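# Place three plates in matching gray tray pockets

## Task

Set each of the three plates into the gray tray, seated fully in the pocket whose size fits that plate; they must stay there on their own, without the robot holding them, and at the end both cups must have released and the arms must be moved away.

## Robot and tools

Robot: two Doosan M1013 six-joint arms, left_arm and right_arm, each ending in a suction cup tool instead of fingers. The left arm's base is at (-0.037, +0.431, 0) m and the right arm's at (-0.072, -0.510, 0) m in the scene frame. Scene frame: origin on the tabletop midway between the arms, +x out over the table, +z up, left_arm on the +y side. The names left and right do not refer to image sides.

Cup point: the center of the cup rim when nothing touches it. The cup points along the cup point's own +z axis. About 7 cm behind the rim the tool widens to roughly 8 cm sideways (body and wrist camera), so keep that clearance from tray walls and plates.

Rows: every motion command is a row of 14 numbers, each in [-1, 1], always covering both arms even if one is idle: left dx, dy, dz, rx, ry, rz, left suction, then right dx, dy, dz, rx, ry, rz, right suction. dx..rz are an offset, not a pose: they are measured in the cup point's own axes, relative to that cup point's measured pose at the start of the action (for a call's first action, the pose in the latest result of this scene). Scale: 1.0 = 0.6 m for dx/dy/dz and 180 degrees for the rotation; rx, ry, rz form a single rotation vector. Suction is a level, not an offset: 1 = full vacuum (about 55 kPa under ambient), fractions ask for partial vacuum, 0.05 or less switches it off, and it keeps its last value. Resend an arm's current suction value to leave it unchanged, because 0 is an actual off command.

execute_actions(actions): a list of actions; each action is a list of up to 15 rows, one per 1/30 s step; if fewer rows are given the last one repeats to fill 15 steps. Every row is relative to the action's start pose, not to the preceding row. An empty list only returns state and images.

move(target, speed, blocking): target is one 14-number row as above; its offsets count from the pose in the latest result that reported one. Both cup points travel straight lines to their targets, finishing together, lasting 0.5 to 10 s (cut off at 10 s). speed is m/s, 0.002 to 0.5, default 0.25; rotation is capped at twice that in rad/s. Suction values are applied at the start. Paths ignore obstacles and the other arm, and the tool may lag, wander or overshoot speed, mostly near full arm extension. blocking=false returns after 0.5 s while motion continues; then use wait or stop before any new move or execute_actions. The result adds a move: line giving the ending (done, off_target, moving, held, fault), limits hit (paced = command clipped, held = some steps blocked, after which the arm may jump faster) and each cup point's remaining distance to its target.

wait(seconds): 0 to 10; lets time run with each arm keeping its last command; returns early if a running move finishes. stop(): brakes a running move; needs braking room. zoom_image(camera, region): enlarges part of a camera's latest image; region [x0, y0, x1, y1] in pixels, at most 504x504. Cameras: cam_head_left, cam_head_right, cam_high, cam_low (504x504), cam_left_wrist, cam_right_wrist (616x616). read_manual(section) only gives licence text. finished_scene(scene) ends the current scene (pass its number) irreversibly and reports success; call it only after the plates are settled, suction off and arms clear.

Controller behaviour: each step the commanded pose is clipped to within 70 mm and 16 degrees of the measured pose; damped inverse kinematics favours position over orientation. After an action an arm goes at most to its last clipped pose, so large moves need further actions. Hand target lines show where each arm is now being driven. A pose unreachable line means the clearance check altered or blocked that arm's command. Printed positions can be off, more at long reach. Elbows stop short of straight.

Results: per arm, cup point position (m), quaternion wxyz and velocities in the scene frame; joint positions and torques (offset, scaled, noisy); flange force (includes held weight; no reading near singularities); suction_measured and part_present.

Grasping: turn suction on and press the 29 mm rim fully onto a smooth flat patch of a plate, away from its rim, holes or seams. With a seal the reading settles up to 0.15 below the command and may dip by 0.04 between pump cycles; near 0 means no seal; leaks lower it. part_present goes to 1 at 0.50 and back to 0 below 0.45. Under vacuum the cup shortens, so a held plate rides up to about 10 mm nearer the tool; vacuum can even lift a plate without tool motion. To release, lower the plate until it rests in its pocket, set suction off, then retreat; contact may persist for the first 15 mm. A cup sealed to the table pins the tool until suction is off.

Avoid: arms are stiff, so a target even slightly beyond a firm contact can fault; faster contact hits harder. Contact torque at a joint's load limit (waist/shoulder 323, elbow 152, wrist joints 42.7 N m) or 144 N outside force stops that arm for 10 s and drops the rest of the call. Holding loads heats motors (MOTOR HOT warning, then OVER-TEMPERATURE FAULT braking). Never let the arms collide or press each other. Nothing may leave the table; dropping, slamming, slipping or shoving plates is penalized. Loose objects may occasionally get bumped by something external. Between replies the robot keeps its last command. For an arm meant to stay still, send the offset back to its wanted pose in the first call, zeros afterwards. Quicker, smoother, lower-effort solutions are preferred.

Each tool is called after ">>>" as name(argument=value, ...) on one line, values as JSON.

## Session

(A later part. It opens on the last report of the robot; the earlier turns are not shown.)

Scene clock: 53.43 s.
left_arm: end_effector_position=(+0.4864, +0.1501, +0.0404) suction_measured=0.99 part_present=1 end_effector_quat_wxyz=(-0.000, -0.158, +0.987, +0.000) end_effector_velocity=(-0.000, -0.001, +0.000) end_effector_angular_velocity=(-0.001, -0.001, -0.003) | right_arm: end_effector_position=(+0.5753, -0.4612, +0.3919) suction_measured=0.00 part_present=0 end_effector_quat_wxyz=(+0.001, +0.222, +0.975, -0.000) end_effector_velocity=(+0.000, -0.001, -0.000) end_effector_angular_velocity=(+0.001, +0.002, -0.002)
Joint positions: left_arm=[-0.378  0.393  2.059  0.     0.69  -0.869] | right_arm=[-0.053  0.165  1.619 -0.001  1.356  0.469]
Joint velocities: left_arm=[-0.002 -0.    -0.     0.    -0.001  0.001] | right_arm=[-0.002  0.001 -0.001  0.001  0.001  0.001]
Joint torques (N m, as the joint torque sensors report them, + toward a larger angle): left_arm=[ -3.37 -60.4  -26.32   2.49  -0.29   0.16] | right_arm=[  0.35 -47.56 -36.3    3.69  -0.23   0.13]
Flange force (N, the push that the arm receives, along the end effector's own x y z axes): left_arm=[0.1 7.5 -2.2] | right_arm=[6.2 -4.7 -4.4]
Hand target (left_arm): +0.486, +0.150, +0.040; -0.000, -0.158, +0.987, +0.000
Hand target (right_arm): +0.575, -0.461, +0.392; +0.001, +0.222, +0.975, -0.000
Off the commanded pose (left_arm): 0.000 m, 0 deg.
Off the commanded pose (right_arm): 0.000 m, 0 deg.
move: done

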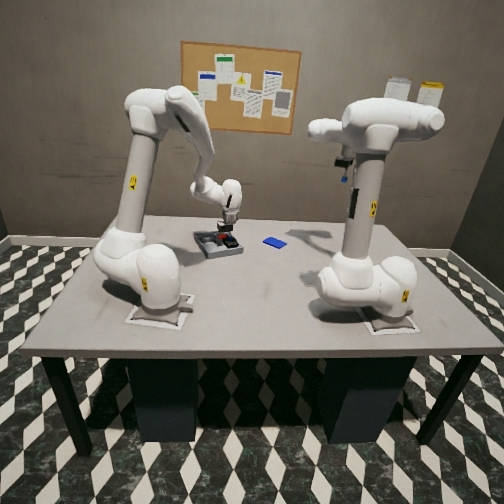

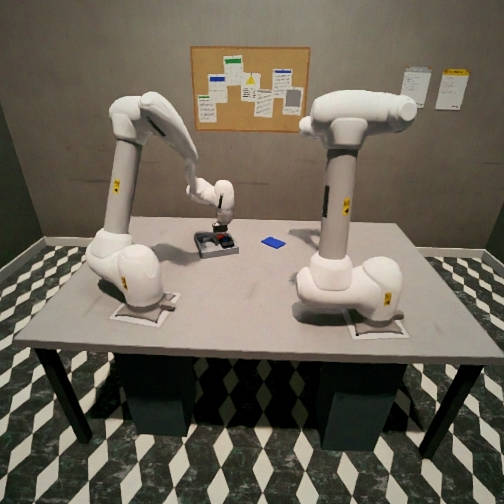

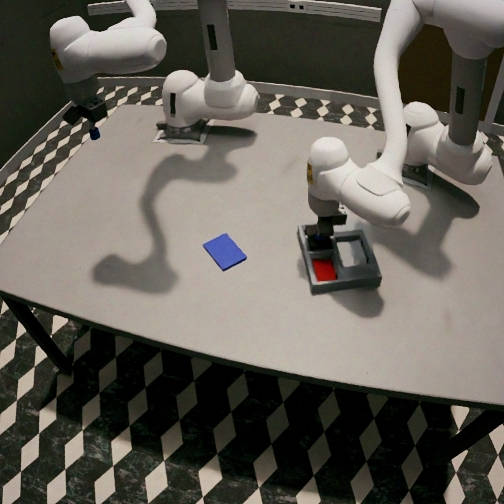

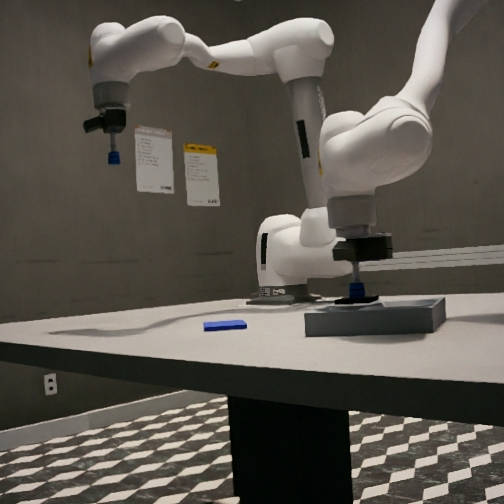

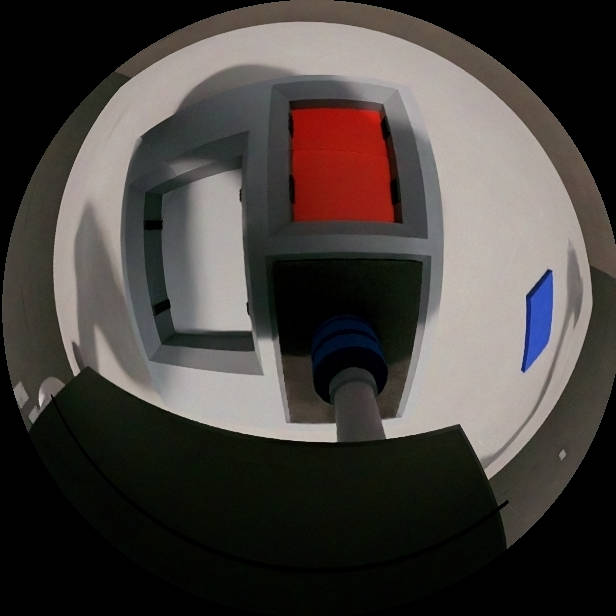

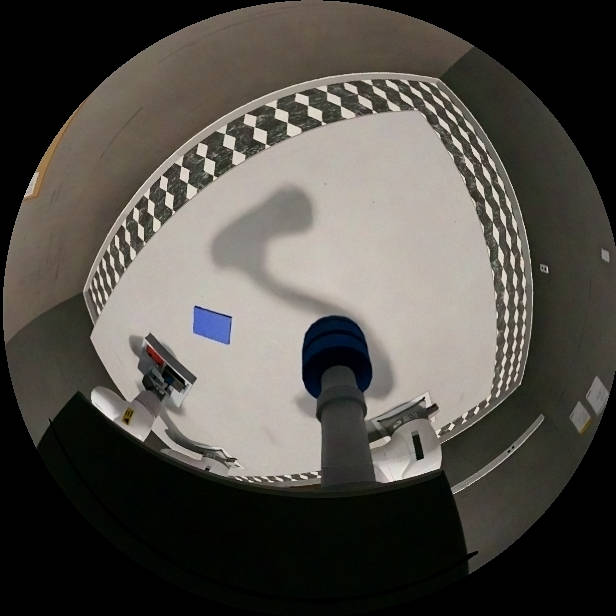

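>>> move(target=[0.009,-0.003,0.017,0,0,0,1,0,0,0,0,0,0,0], speed=0.02)

>>> zoom_image(camera="cam_left_wrist", region=[220,200,470,450])

Scene clock: 55.83 s.
left_arm: end_effector_position=(+0.4818, +0.1467, +0.0302) suction_measured=0.99 part_present=1 end_effector_quat_wxyz=(-0.000, -0.158, +0.987, +0.000) end_effector_velocity=(-0.000, -0.000, +0.000) end_effector_angular_velocity=(-0.000, -0.000, -0.001) | right_arm: end_effector_position=(+0.5753, -0.4612, +0.3919) suction_measured=0.00 part_present=0 end_effector_quat_wxyz=(+0.001, +0.222, +0.975, -0.000) end_effector_velocity=(-0.000, +0.000, -0.000) end_effector_angular_velocity=(-0.000, +0.001, +0.002)
Joint positions: left_arm=[-0.387  0.405  2.069  0.     0.669 -0.878] | right_arm=[-0.053  0.165  1.619 -0.001  1.356  0.469]
Joint velocities: left_arm=[-0.    -0.001  0.001  0.     0.     0.   ] | right_arm=[ 0.001  0.001 -0.    -0.     0.001 -0.001]
Joint torques (N m, as the joint torque sensors report them, + toward a larger angle): left_arm=[ -1.47 -63.78 -24.74   2.37   0.05  -0.03] | right_arm=[ -0.24 -48.54 -36.38   3.7   -0.14   0.06]
Flange force (N, the push that the arm receives, along the end effector's own x y z axes): left_arm=[-1.2 2.9 1.1] | right_arm=[5.6 -2.7 -3.7]
Hand target (left_arm): +0.482, +0.147, +0.030; -0.000, -0.158, +0.987, +0.000
Hand target (right_arm): +0.575, -0.461, +0.392; +0.001, +0.222, +0.975, -0.000
Off the commanded pose (left_arm): 0.000 m, 0 deg.
Off the commanded pose (right_arm): 0.000 m, 0 deg.
move: done

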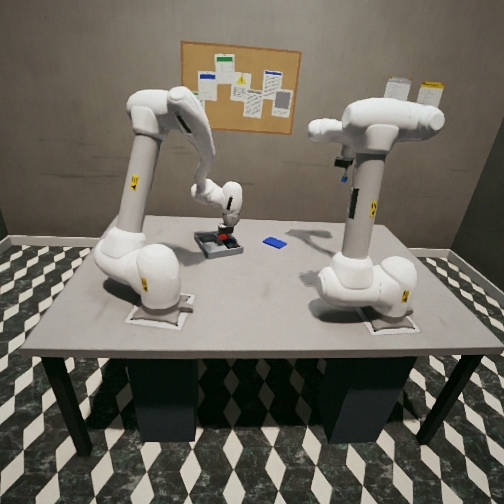

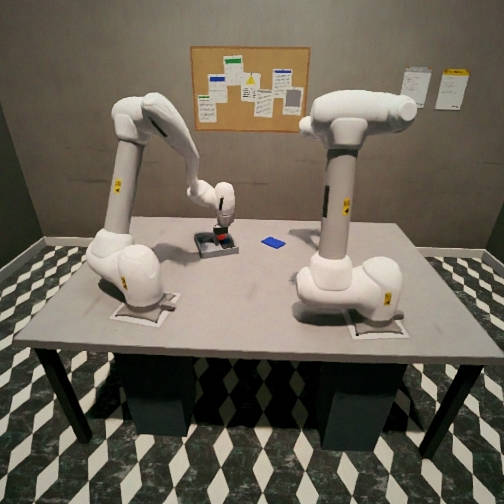

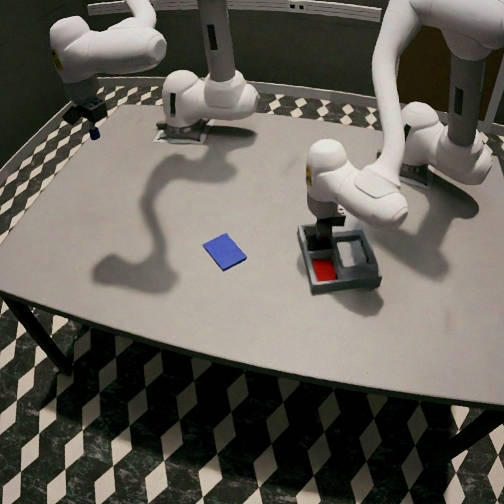

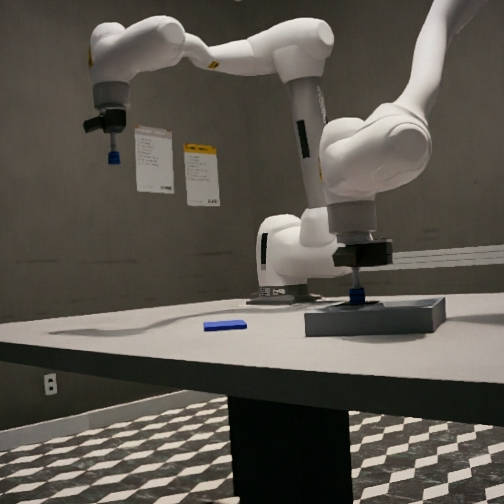

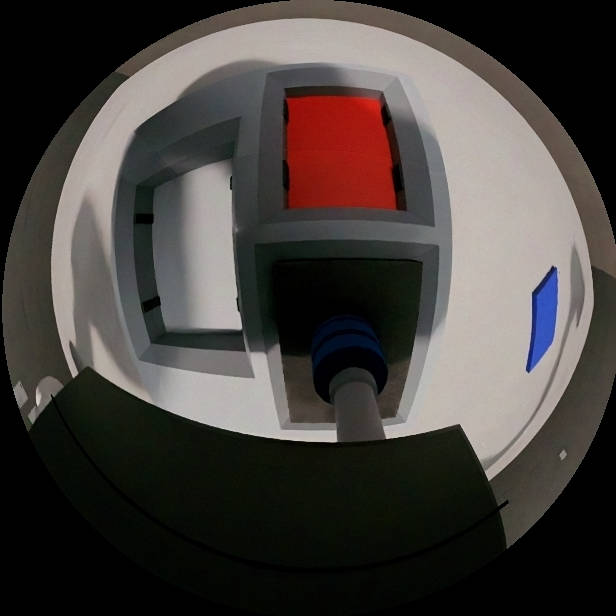

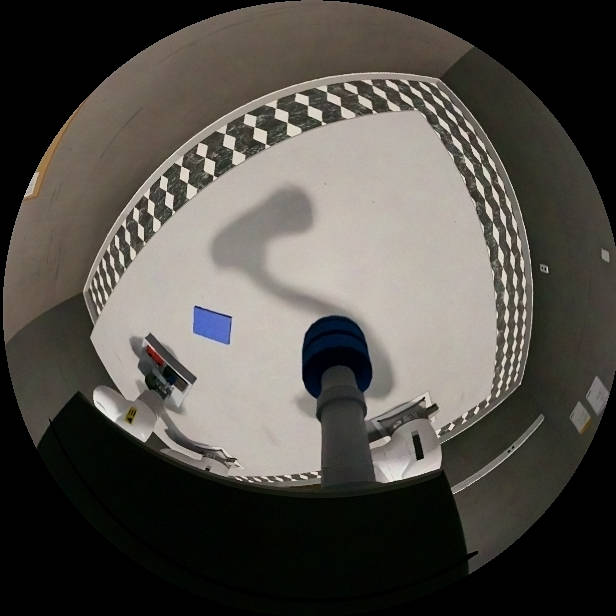

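Region (220, 200, 470, 450) of cam_left_wrist's 616x616 image, scaled by 2.016, with more detail than that image has.

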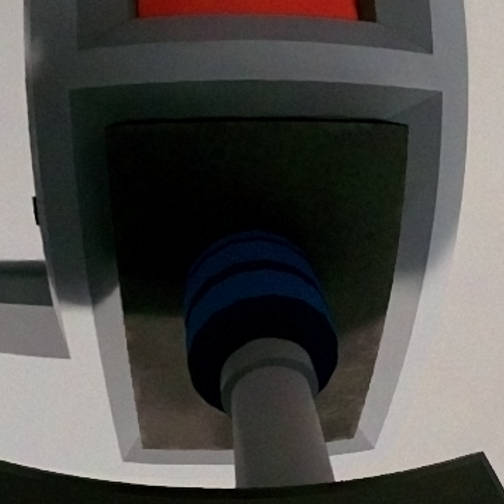

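>>> move(target=[0.002,-0.001,0.042,0,0,0,1,0,0,0,0,0,0,0], speed=0.015)

>>> move(target=[0,0,0.0025,0,0,0,1,0,0,0,0,0,0,0], speed=0.01)

Scene clock: 59.97 s.
left_arm: end_effector_position=(+0.4809, +0.1458, +0.0050) suction_measured=0.99 part_present=1 end_effector_quat_wxyz=(-0.000, -0.158, +0.987, +0.000) end_effector_velocity=(-0.000, +0.001, -0.001) end_effector_angular_velocity=(+0.001, +0.002, -0.001) | right_arm: end_effector_position=(+0.5753, -0.4612, +0.3919) suction_measured=0.00 part_present=0 end_effector_quat_wxyz=(+0.001, +0.222, +0.975, -0.000) end_effector_velocity=(-0.000, +0.000, +0.001) end_effector_angular_velocity=(+0.000, -0.000, +0.000)
Joint positions: left_arm=[-0.389  0.441  2.079  0.     0.622 -0.88 ] | right_arm=[-0.053  0.165  1.619 -0.001  1.356  0.469]
Joint velocities: left_arm=[ 0.001  0.001  0.    -0.     0.     0.002] | right_arm=[ 0.    -0.001 -0.     0.     0.001 -0.   ]
Joint torques (N m, as the joint torque sensors report them, + toward a larger angle): left_arm=[ -4.12 -62.62 -22.13   2.13   0.08  -0.12] | right_arm=[  0.13 -47.91 -36.41   3.74  -0.13   0.13]
Flange force (N, the push that the arm receives, along the end effector's own x y z axes): left_arm=[-4.2 6.5 -3.5] | right_arm=[6.5 -4.2 -4.1]
Hand target (left_arm): +0.481, +0.146, +0.005; -0.000, -0.158, +0.987, +0.000
Hand target (right_arm): +0.575, -0.461, +0.392; +0.001, +0.222, +0.975, -0.000
Off the commanded pose (left_arm): 0.000 m, 0 deg.
Off the commanded pose (right_arm): 0.000 m, 0 deg.
move: done

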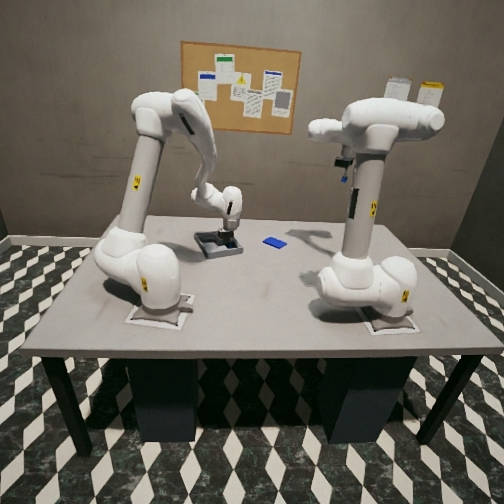

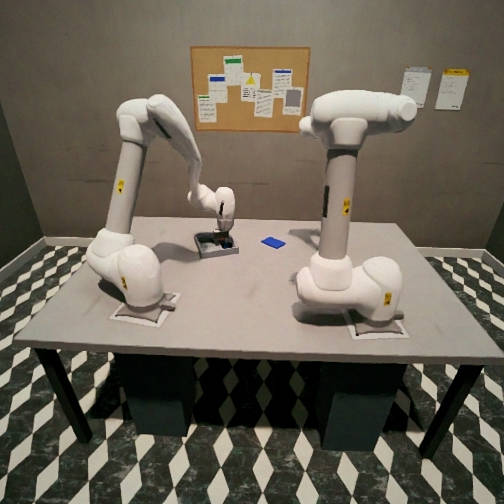

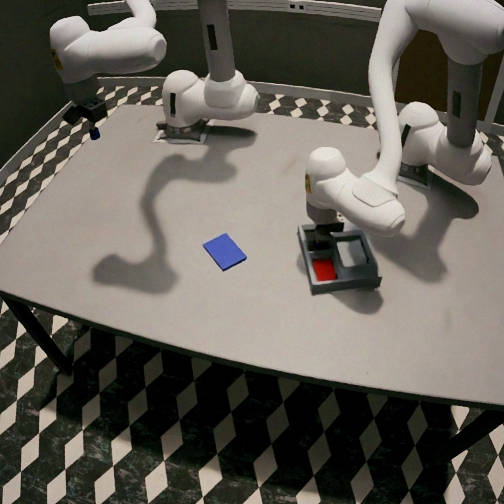

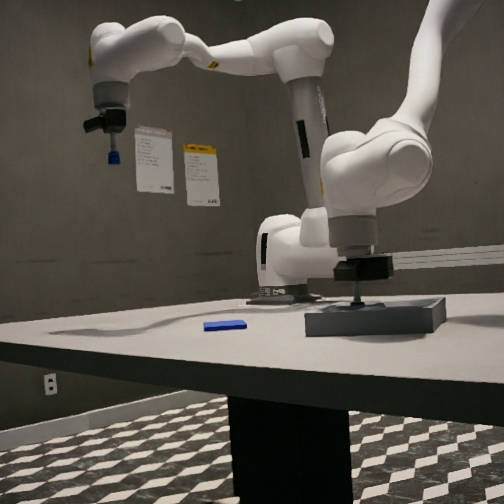

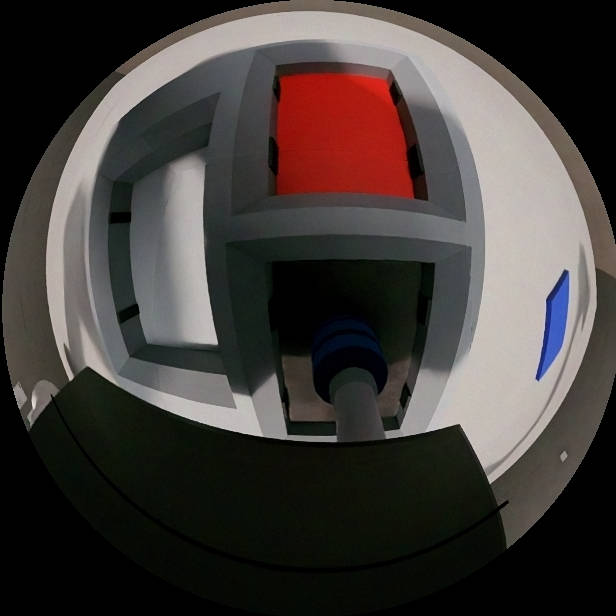

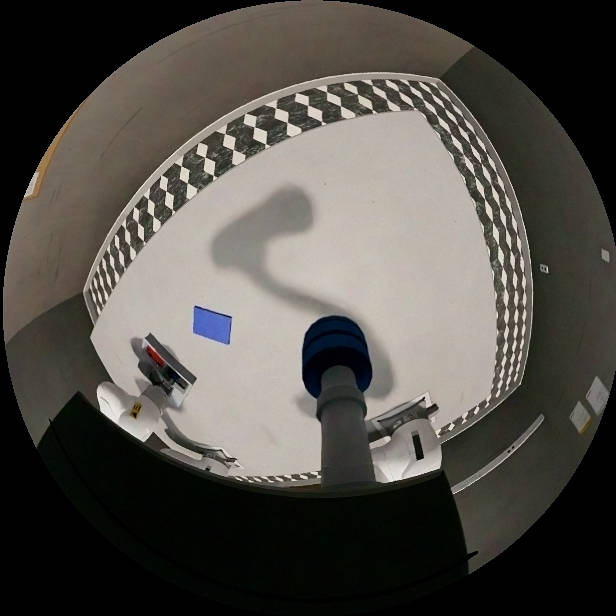

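Scene clock: 60.67 s.
left_arm: end_effector_position=(+0.4809, +0.1458, +0.0035) suction_measured=0.99 part_present=1 end_effector_quat_wxyz=(-0.000, -0.158, +0.987, +0.000) end_effector_velocity=(-0.001, +0.000, -0.000) end_effector_angular_velocity=(+0.000, +0.001, -0.000) | right_arm: end_effector_position=(+0.5753, -0.4612, +0.3919) suction_measured=0.00 part_present=0 end_effector_quat_wxyz=(+0.001, +0.222, +0.975, -0.000) end_effector_velocity=(+0.000, -0.002, -0.000) end_effector_angular_velocity=(+0.000, -0.001, -0.001)
Joint positions: left_arm=[-0.389  0.444  2.08   0.     0.619 -0.88 ] | right_arm=[-0.053  0.165  1.619 -0.001  1.356  0.469]
Joint velocities: left_arm=[-0.    -0.     0.001 -0.     0.     0.   ] | right_arm=[-0.002  0.     0.     0.    -0.001 -0.001]
Joint torques (N m, as the joint torque sensors report them, + toward a larger angle): left_arm=[ -3.99 -64.28 -22.81   2.15  -0.02  -0.15] | right_arm=[ -0.76 -48.01 -36.32   3.72  -0.24   0.03]
Flange force (N, the push that the arm receives, along the end effector's own x y z axes): left_arm=[-3.8 6.3 -1.4] | right_arm=[6.5 -2.9 -4.1]
Hand target (left_arm): +0.481, +0.146, +0.004; -0.000, -0.158, +0.987, +0.000
Hand target (right_arm): +0.575, -0.461, +0.392; +0.001, +0.222, +0.975, -0.000
Off the commanded pose (left_arm): 0.000 m, 0 deg.
Off the commanded pose (right_arm): 0.000 m, 0 deg.
move: done

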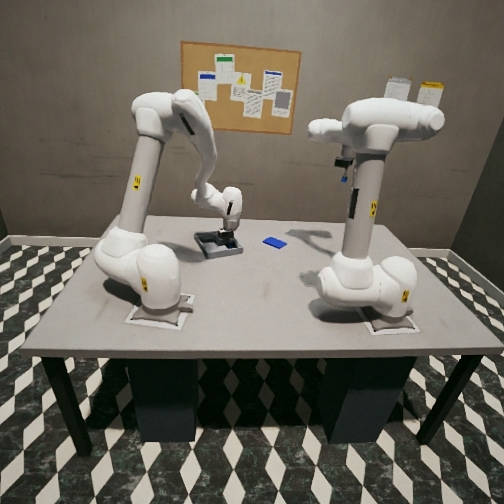

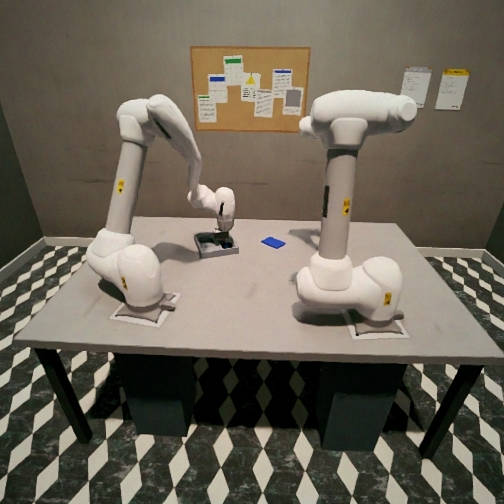

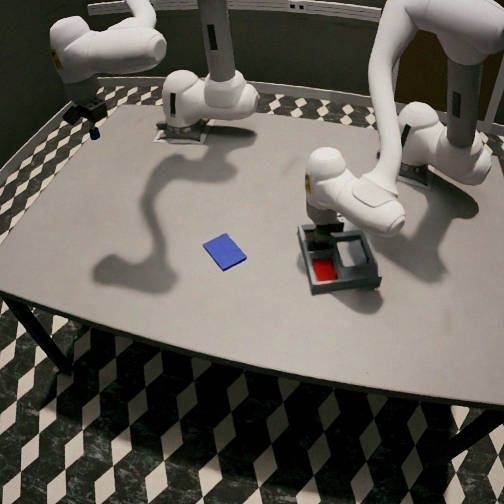

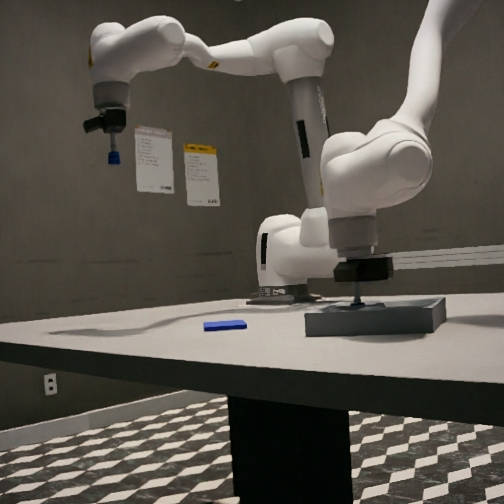

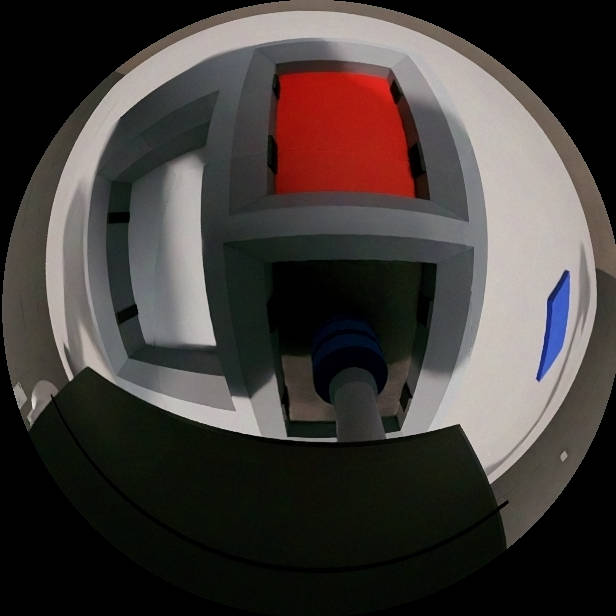

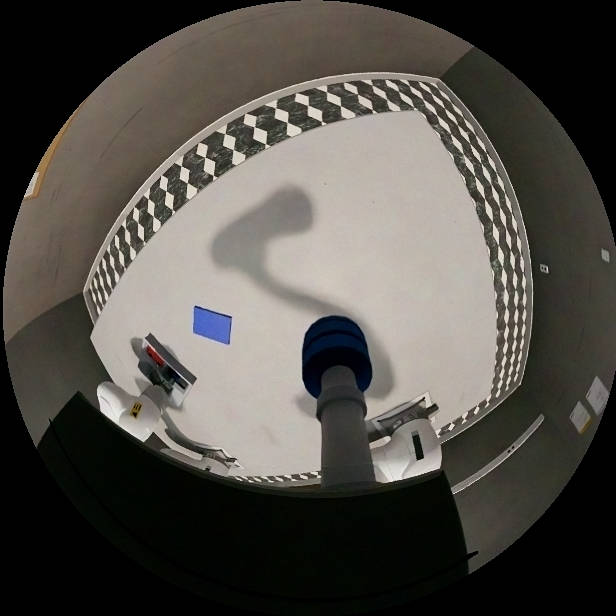

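>>> move(target=[0,0,0.002,0,0,0,0,0,0,0,0,0,0,0], speed=0.01)

>>> move(target=[0,0,-0.128,0,0,-0.008,0,0,0,0,0,0,0,0], speed=0.15)

>>> move(target=[0.035,-0.45,0,0,0,-0.14,0,0,0,0,0,0,0,0])

Scene clock: 63.40 s.
left_arm: end_effector_position=(+0.4809, +0.1458, +0.0023) suction_measured=0.00 part_present=0 end_effector_quat_wxyz=(-0.000, -0.158, +0.987, +0.000) end_effector_velocity=(-0.000, -0.000, -0.000) end_effector_angular_velocity=(-0.000, -0.000, -0.001) | right_arm: end_effector_position=(+0.5753, -0.4612, +0.3919) suction_measured=0.00 part_present=0 end_effector_quat_wxyz=(+0.001, +0.222, +0.975, -0.000) end_effector_velocity=(+0.000, -0.000, +0.000) end_effector_angular_velocity=(-0.001, -0.001, +0.002)
Joint positions: left_arm=[-0.389  0.445  2.08   0.     0.617 -0.88 ] | right_arm=[-0.053  0.165  1.619 -0.001  1.356  0.469]
Joint velocities: left_arm=[-0.001  0.     0.     0.    -0.001  0.   ] | right_arm=[ 0.    -0.    -0.    -0.001 -0.001 -0.001]
Joint torques (N m, as the joint torque sensors report them, + toward a larger angle): left_arm=[ -3.42 -58.32 -20.87   2.1   -0.18   0.1 ] | right_arm=[ -0.4  -47.97 -36.27   3.74  -0.31   0.01]
Flange force (N, the push that the arm receives, along the end effector's own x y z axes): left_arm=[-1.1 7.0 -11.1] | right_arm=[6.7 -3.0 -4.5]
Hand target (left_arm): +0.481, +0.146, +0.002; -0.000, -0.158, +0.987, +0.000
Hand target (right_arm): +0.575, -0.461, +0.392; +0.001, +0.222, +0.975, -0.000
Off the commanded pose (left_arm): 0.000 m, 0 deg.
Off the commanded pose (right_arm): 0.000 m, 0 deg.
move: done

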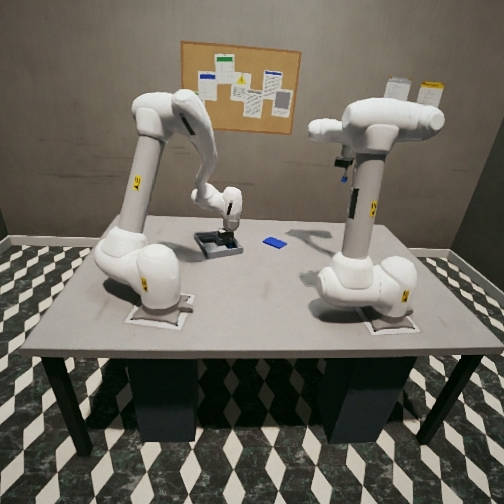

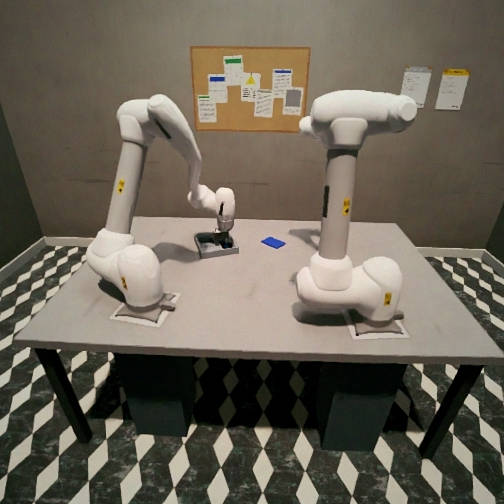

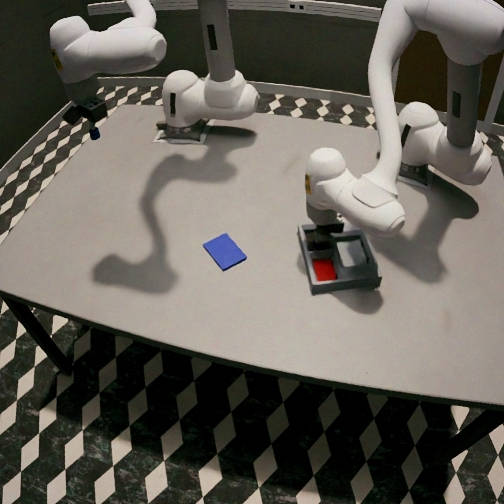

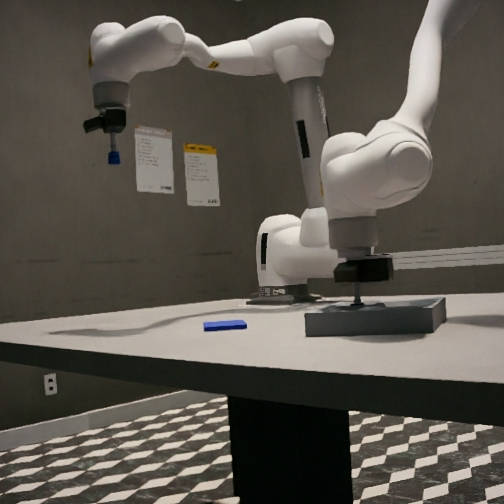

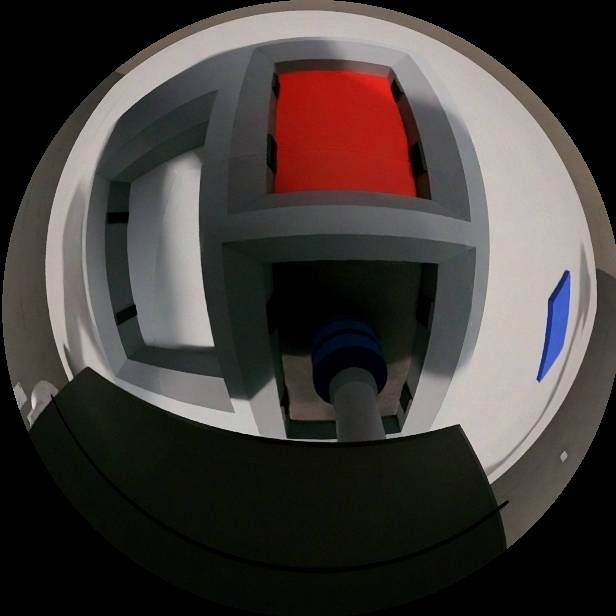

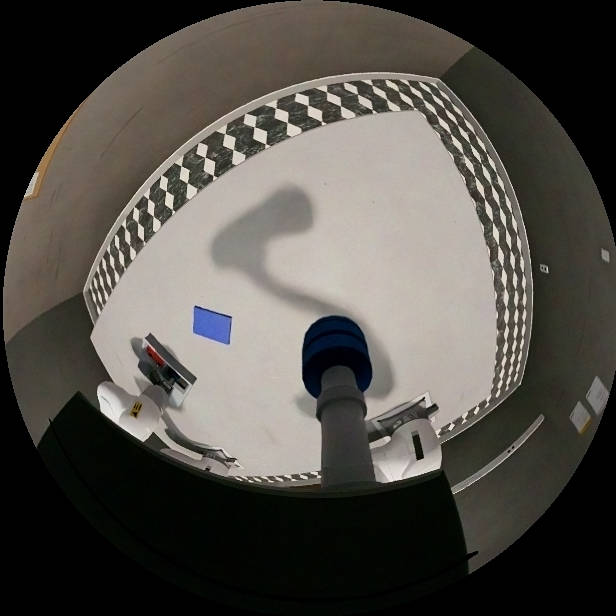

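Scene clock: 64.27 s.
left_arm: end_effector_position=(+0.4808, +0.1458, +0.0791) suction_measured=0.00 part_present=0 end_effector_quat_wxyz=(-0.000, -0.171, +0.985, +0.000) end_effector_velocity=(+0.001, -0.001, +0.000) end_effector_angular_velocity=(-0.001, -0.001, +0.001) | right_arm: end_effector_position=(+0.5753, -0.4612, +0.3919) suction_measured=0.00 part_present=0 end_effector_quat_wxyz=(+0.001, +0.222, +0.975, -0.000) end_effector_velocity=(-0.000, -0.000, +0.001) end_effector_angular_velocity=(-0.000, +0.000, -0.000)
Joint positions: left_arm=[-0.39   0.337  2.045 -0.     0.761 -0.906] | right_arm=[-0.053  0.165  1.619 -0.001  1.356  0.469]
Joint velocities: left_arm=[-0.001  0.    -0.001 -0.    -0.001 -0.002] | right_arm=[-0.    -0.001 -0.001 -0.     0.002  0.   ]
Joint torques (N m, as the joint torque sensors report them, + toward a larger angle): left_arm=[ -3.46 -56.95 -27.9    2.75  -0.16  -0.02] | right_arm=[  0.06 -47.97 -36.15   3.65  -0.27   0.05]
Flange force (N, the push that the arm receives, along the end effector's own x y z axes): left_arm=[-0.8 7.5 -2.4] | right_arm=[5.9 -3.6 -4.7]
Hand target (left_arm): +0.481, +0.146, +0.079; -0.000, -0.171, +0.985, +0.000
Hand target (right_arm): +0.575, -0.461, +0.392; +0.001, +0.222, +0.975, -0.000
Off the commanded pose (left_arm): 0.000 m, 0 deg.
Off the commanded pose (right_arm): 0.000 m, 0 deg.
move: done

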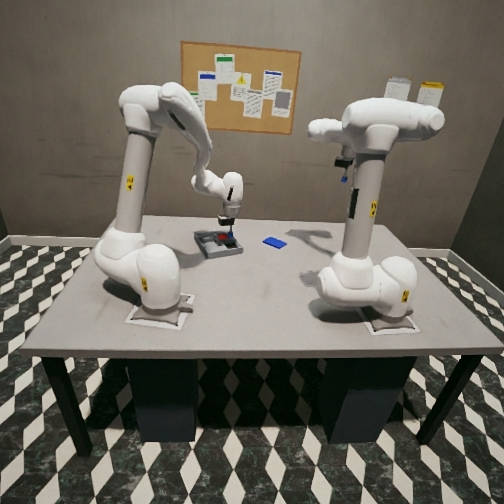

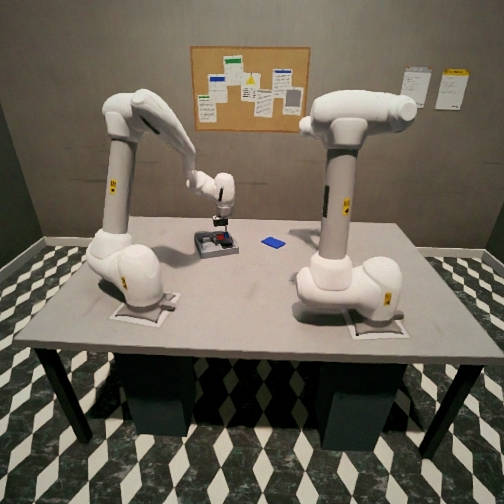

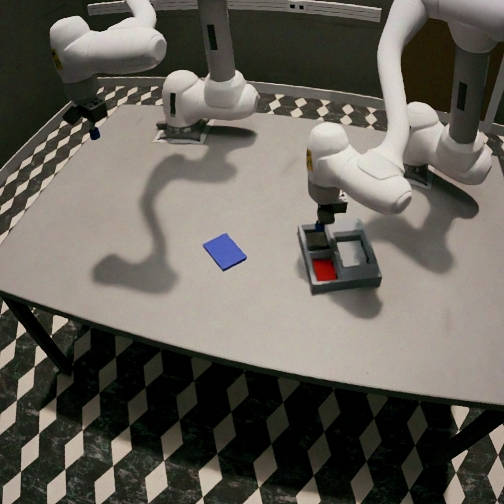

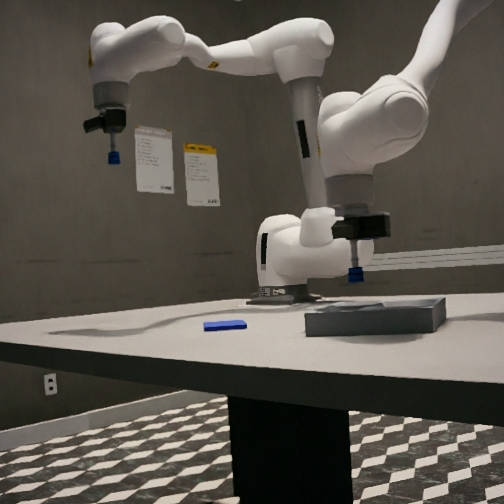

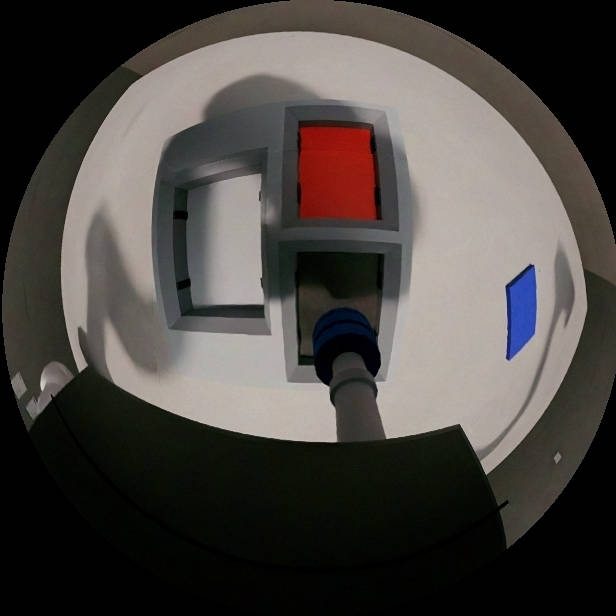

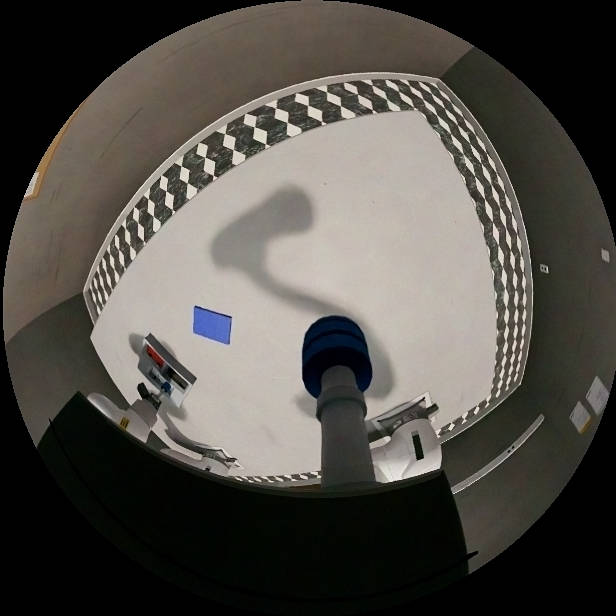

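Scene clock: 65.73 s.
left_arm: end_effector_position=(+0.5519, -0.1155, +0.0791) suction_measured=0.00 part_present=0 end_effector_quat_wxyz=(-0.000, -0.382, +0.924, +0.000) end_effector_velocity=(+0.001, -0.001, +0.001) end_effector_angular_velocity=(-0.001, -0.001, +0.000) | right_arm: end_effector_position=(+0.5753, -0.4612, +0.3919) suction_measured=0.00 part_present=0 end_effector_quat_wxyz=(+0.001, +0.222, +0.975, -0.000) end_effector_velocity=(+0.000, -0.000, +0.000) end_effector_angular_velocity=(-0.000, -0.001, -0.001)
Joint positions: left_arm=[-0.619  0.603  1.6   -0.     0.939 -1.575] | right_arm=[-0.053  0.165  1.619 -0.001  1.356  0.469]
Joint velocities: left_arm=[ 0.     0.    -0.002  0.     0.     0.   ] | right_arm=[-0.    -0.    -0.    -0.    -0.001  0.001]
Joint torques (N m, as the joint torque sensors report them, + toward a larger angle): left_arm=[ -2.99 -87.67 -32.45   3.21  -0.22  -0.08] | right_arm=[  0.03 -47.84 -36.35   3.63  -0.21   0.02]
Flange force (N, the push that the arm receives, along the end effector's own x y z axes): left_arm=[-3.9 3.4 0.0] | right_arm=[6.3 -4.0 -4.1]
Hand target (left_arm): +0.552, -0.116, +0.079; -0.000, -0.382, +0.924, +0.000
Hand target (right_arm): +0.575, -0.461, +0.392; +0.001, +0.222, +0.975, -0.000
Off the commanded pose (left_arm): 0.000 m, 0 deg.
Off the commanded pose (right_arm): 0.000 m, 0 deg.
move: done

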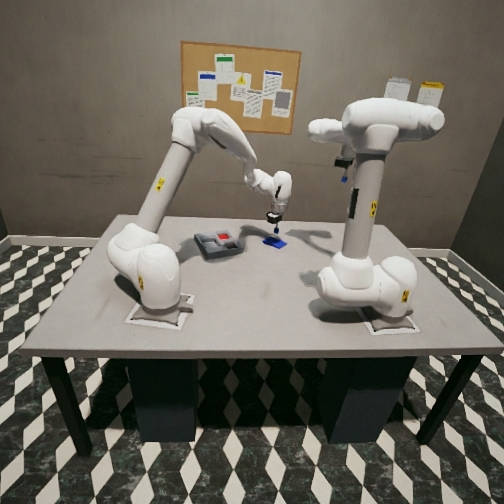

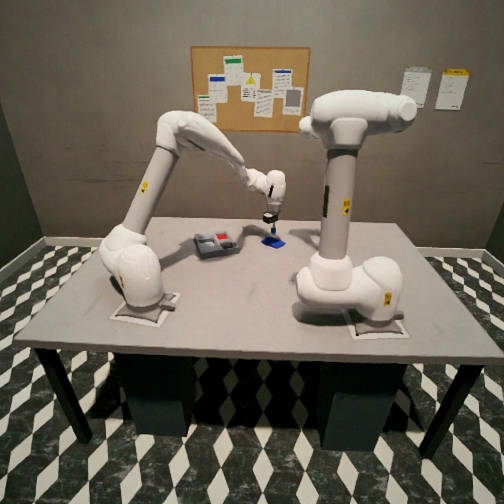

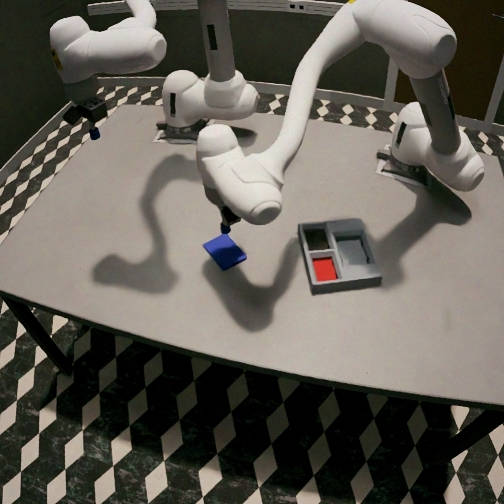

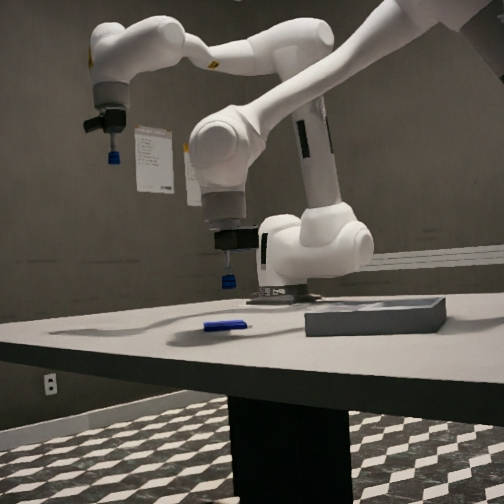

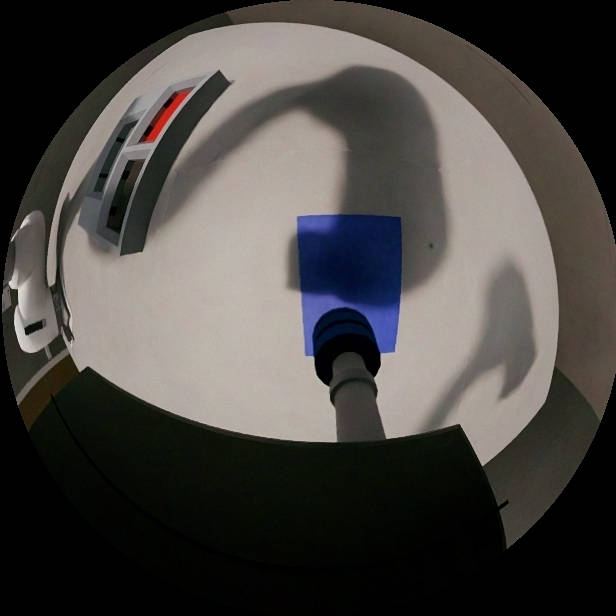

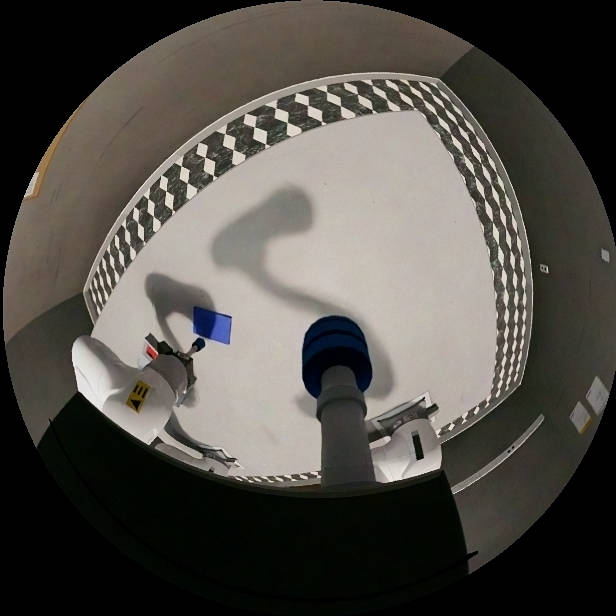

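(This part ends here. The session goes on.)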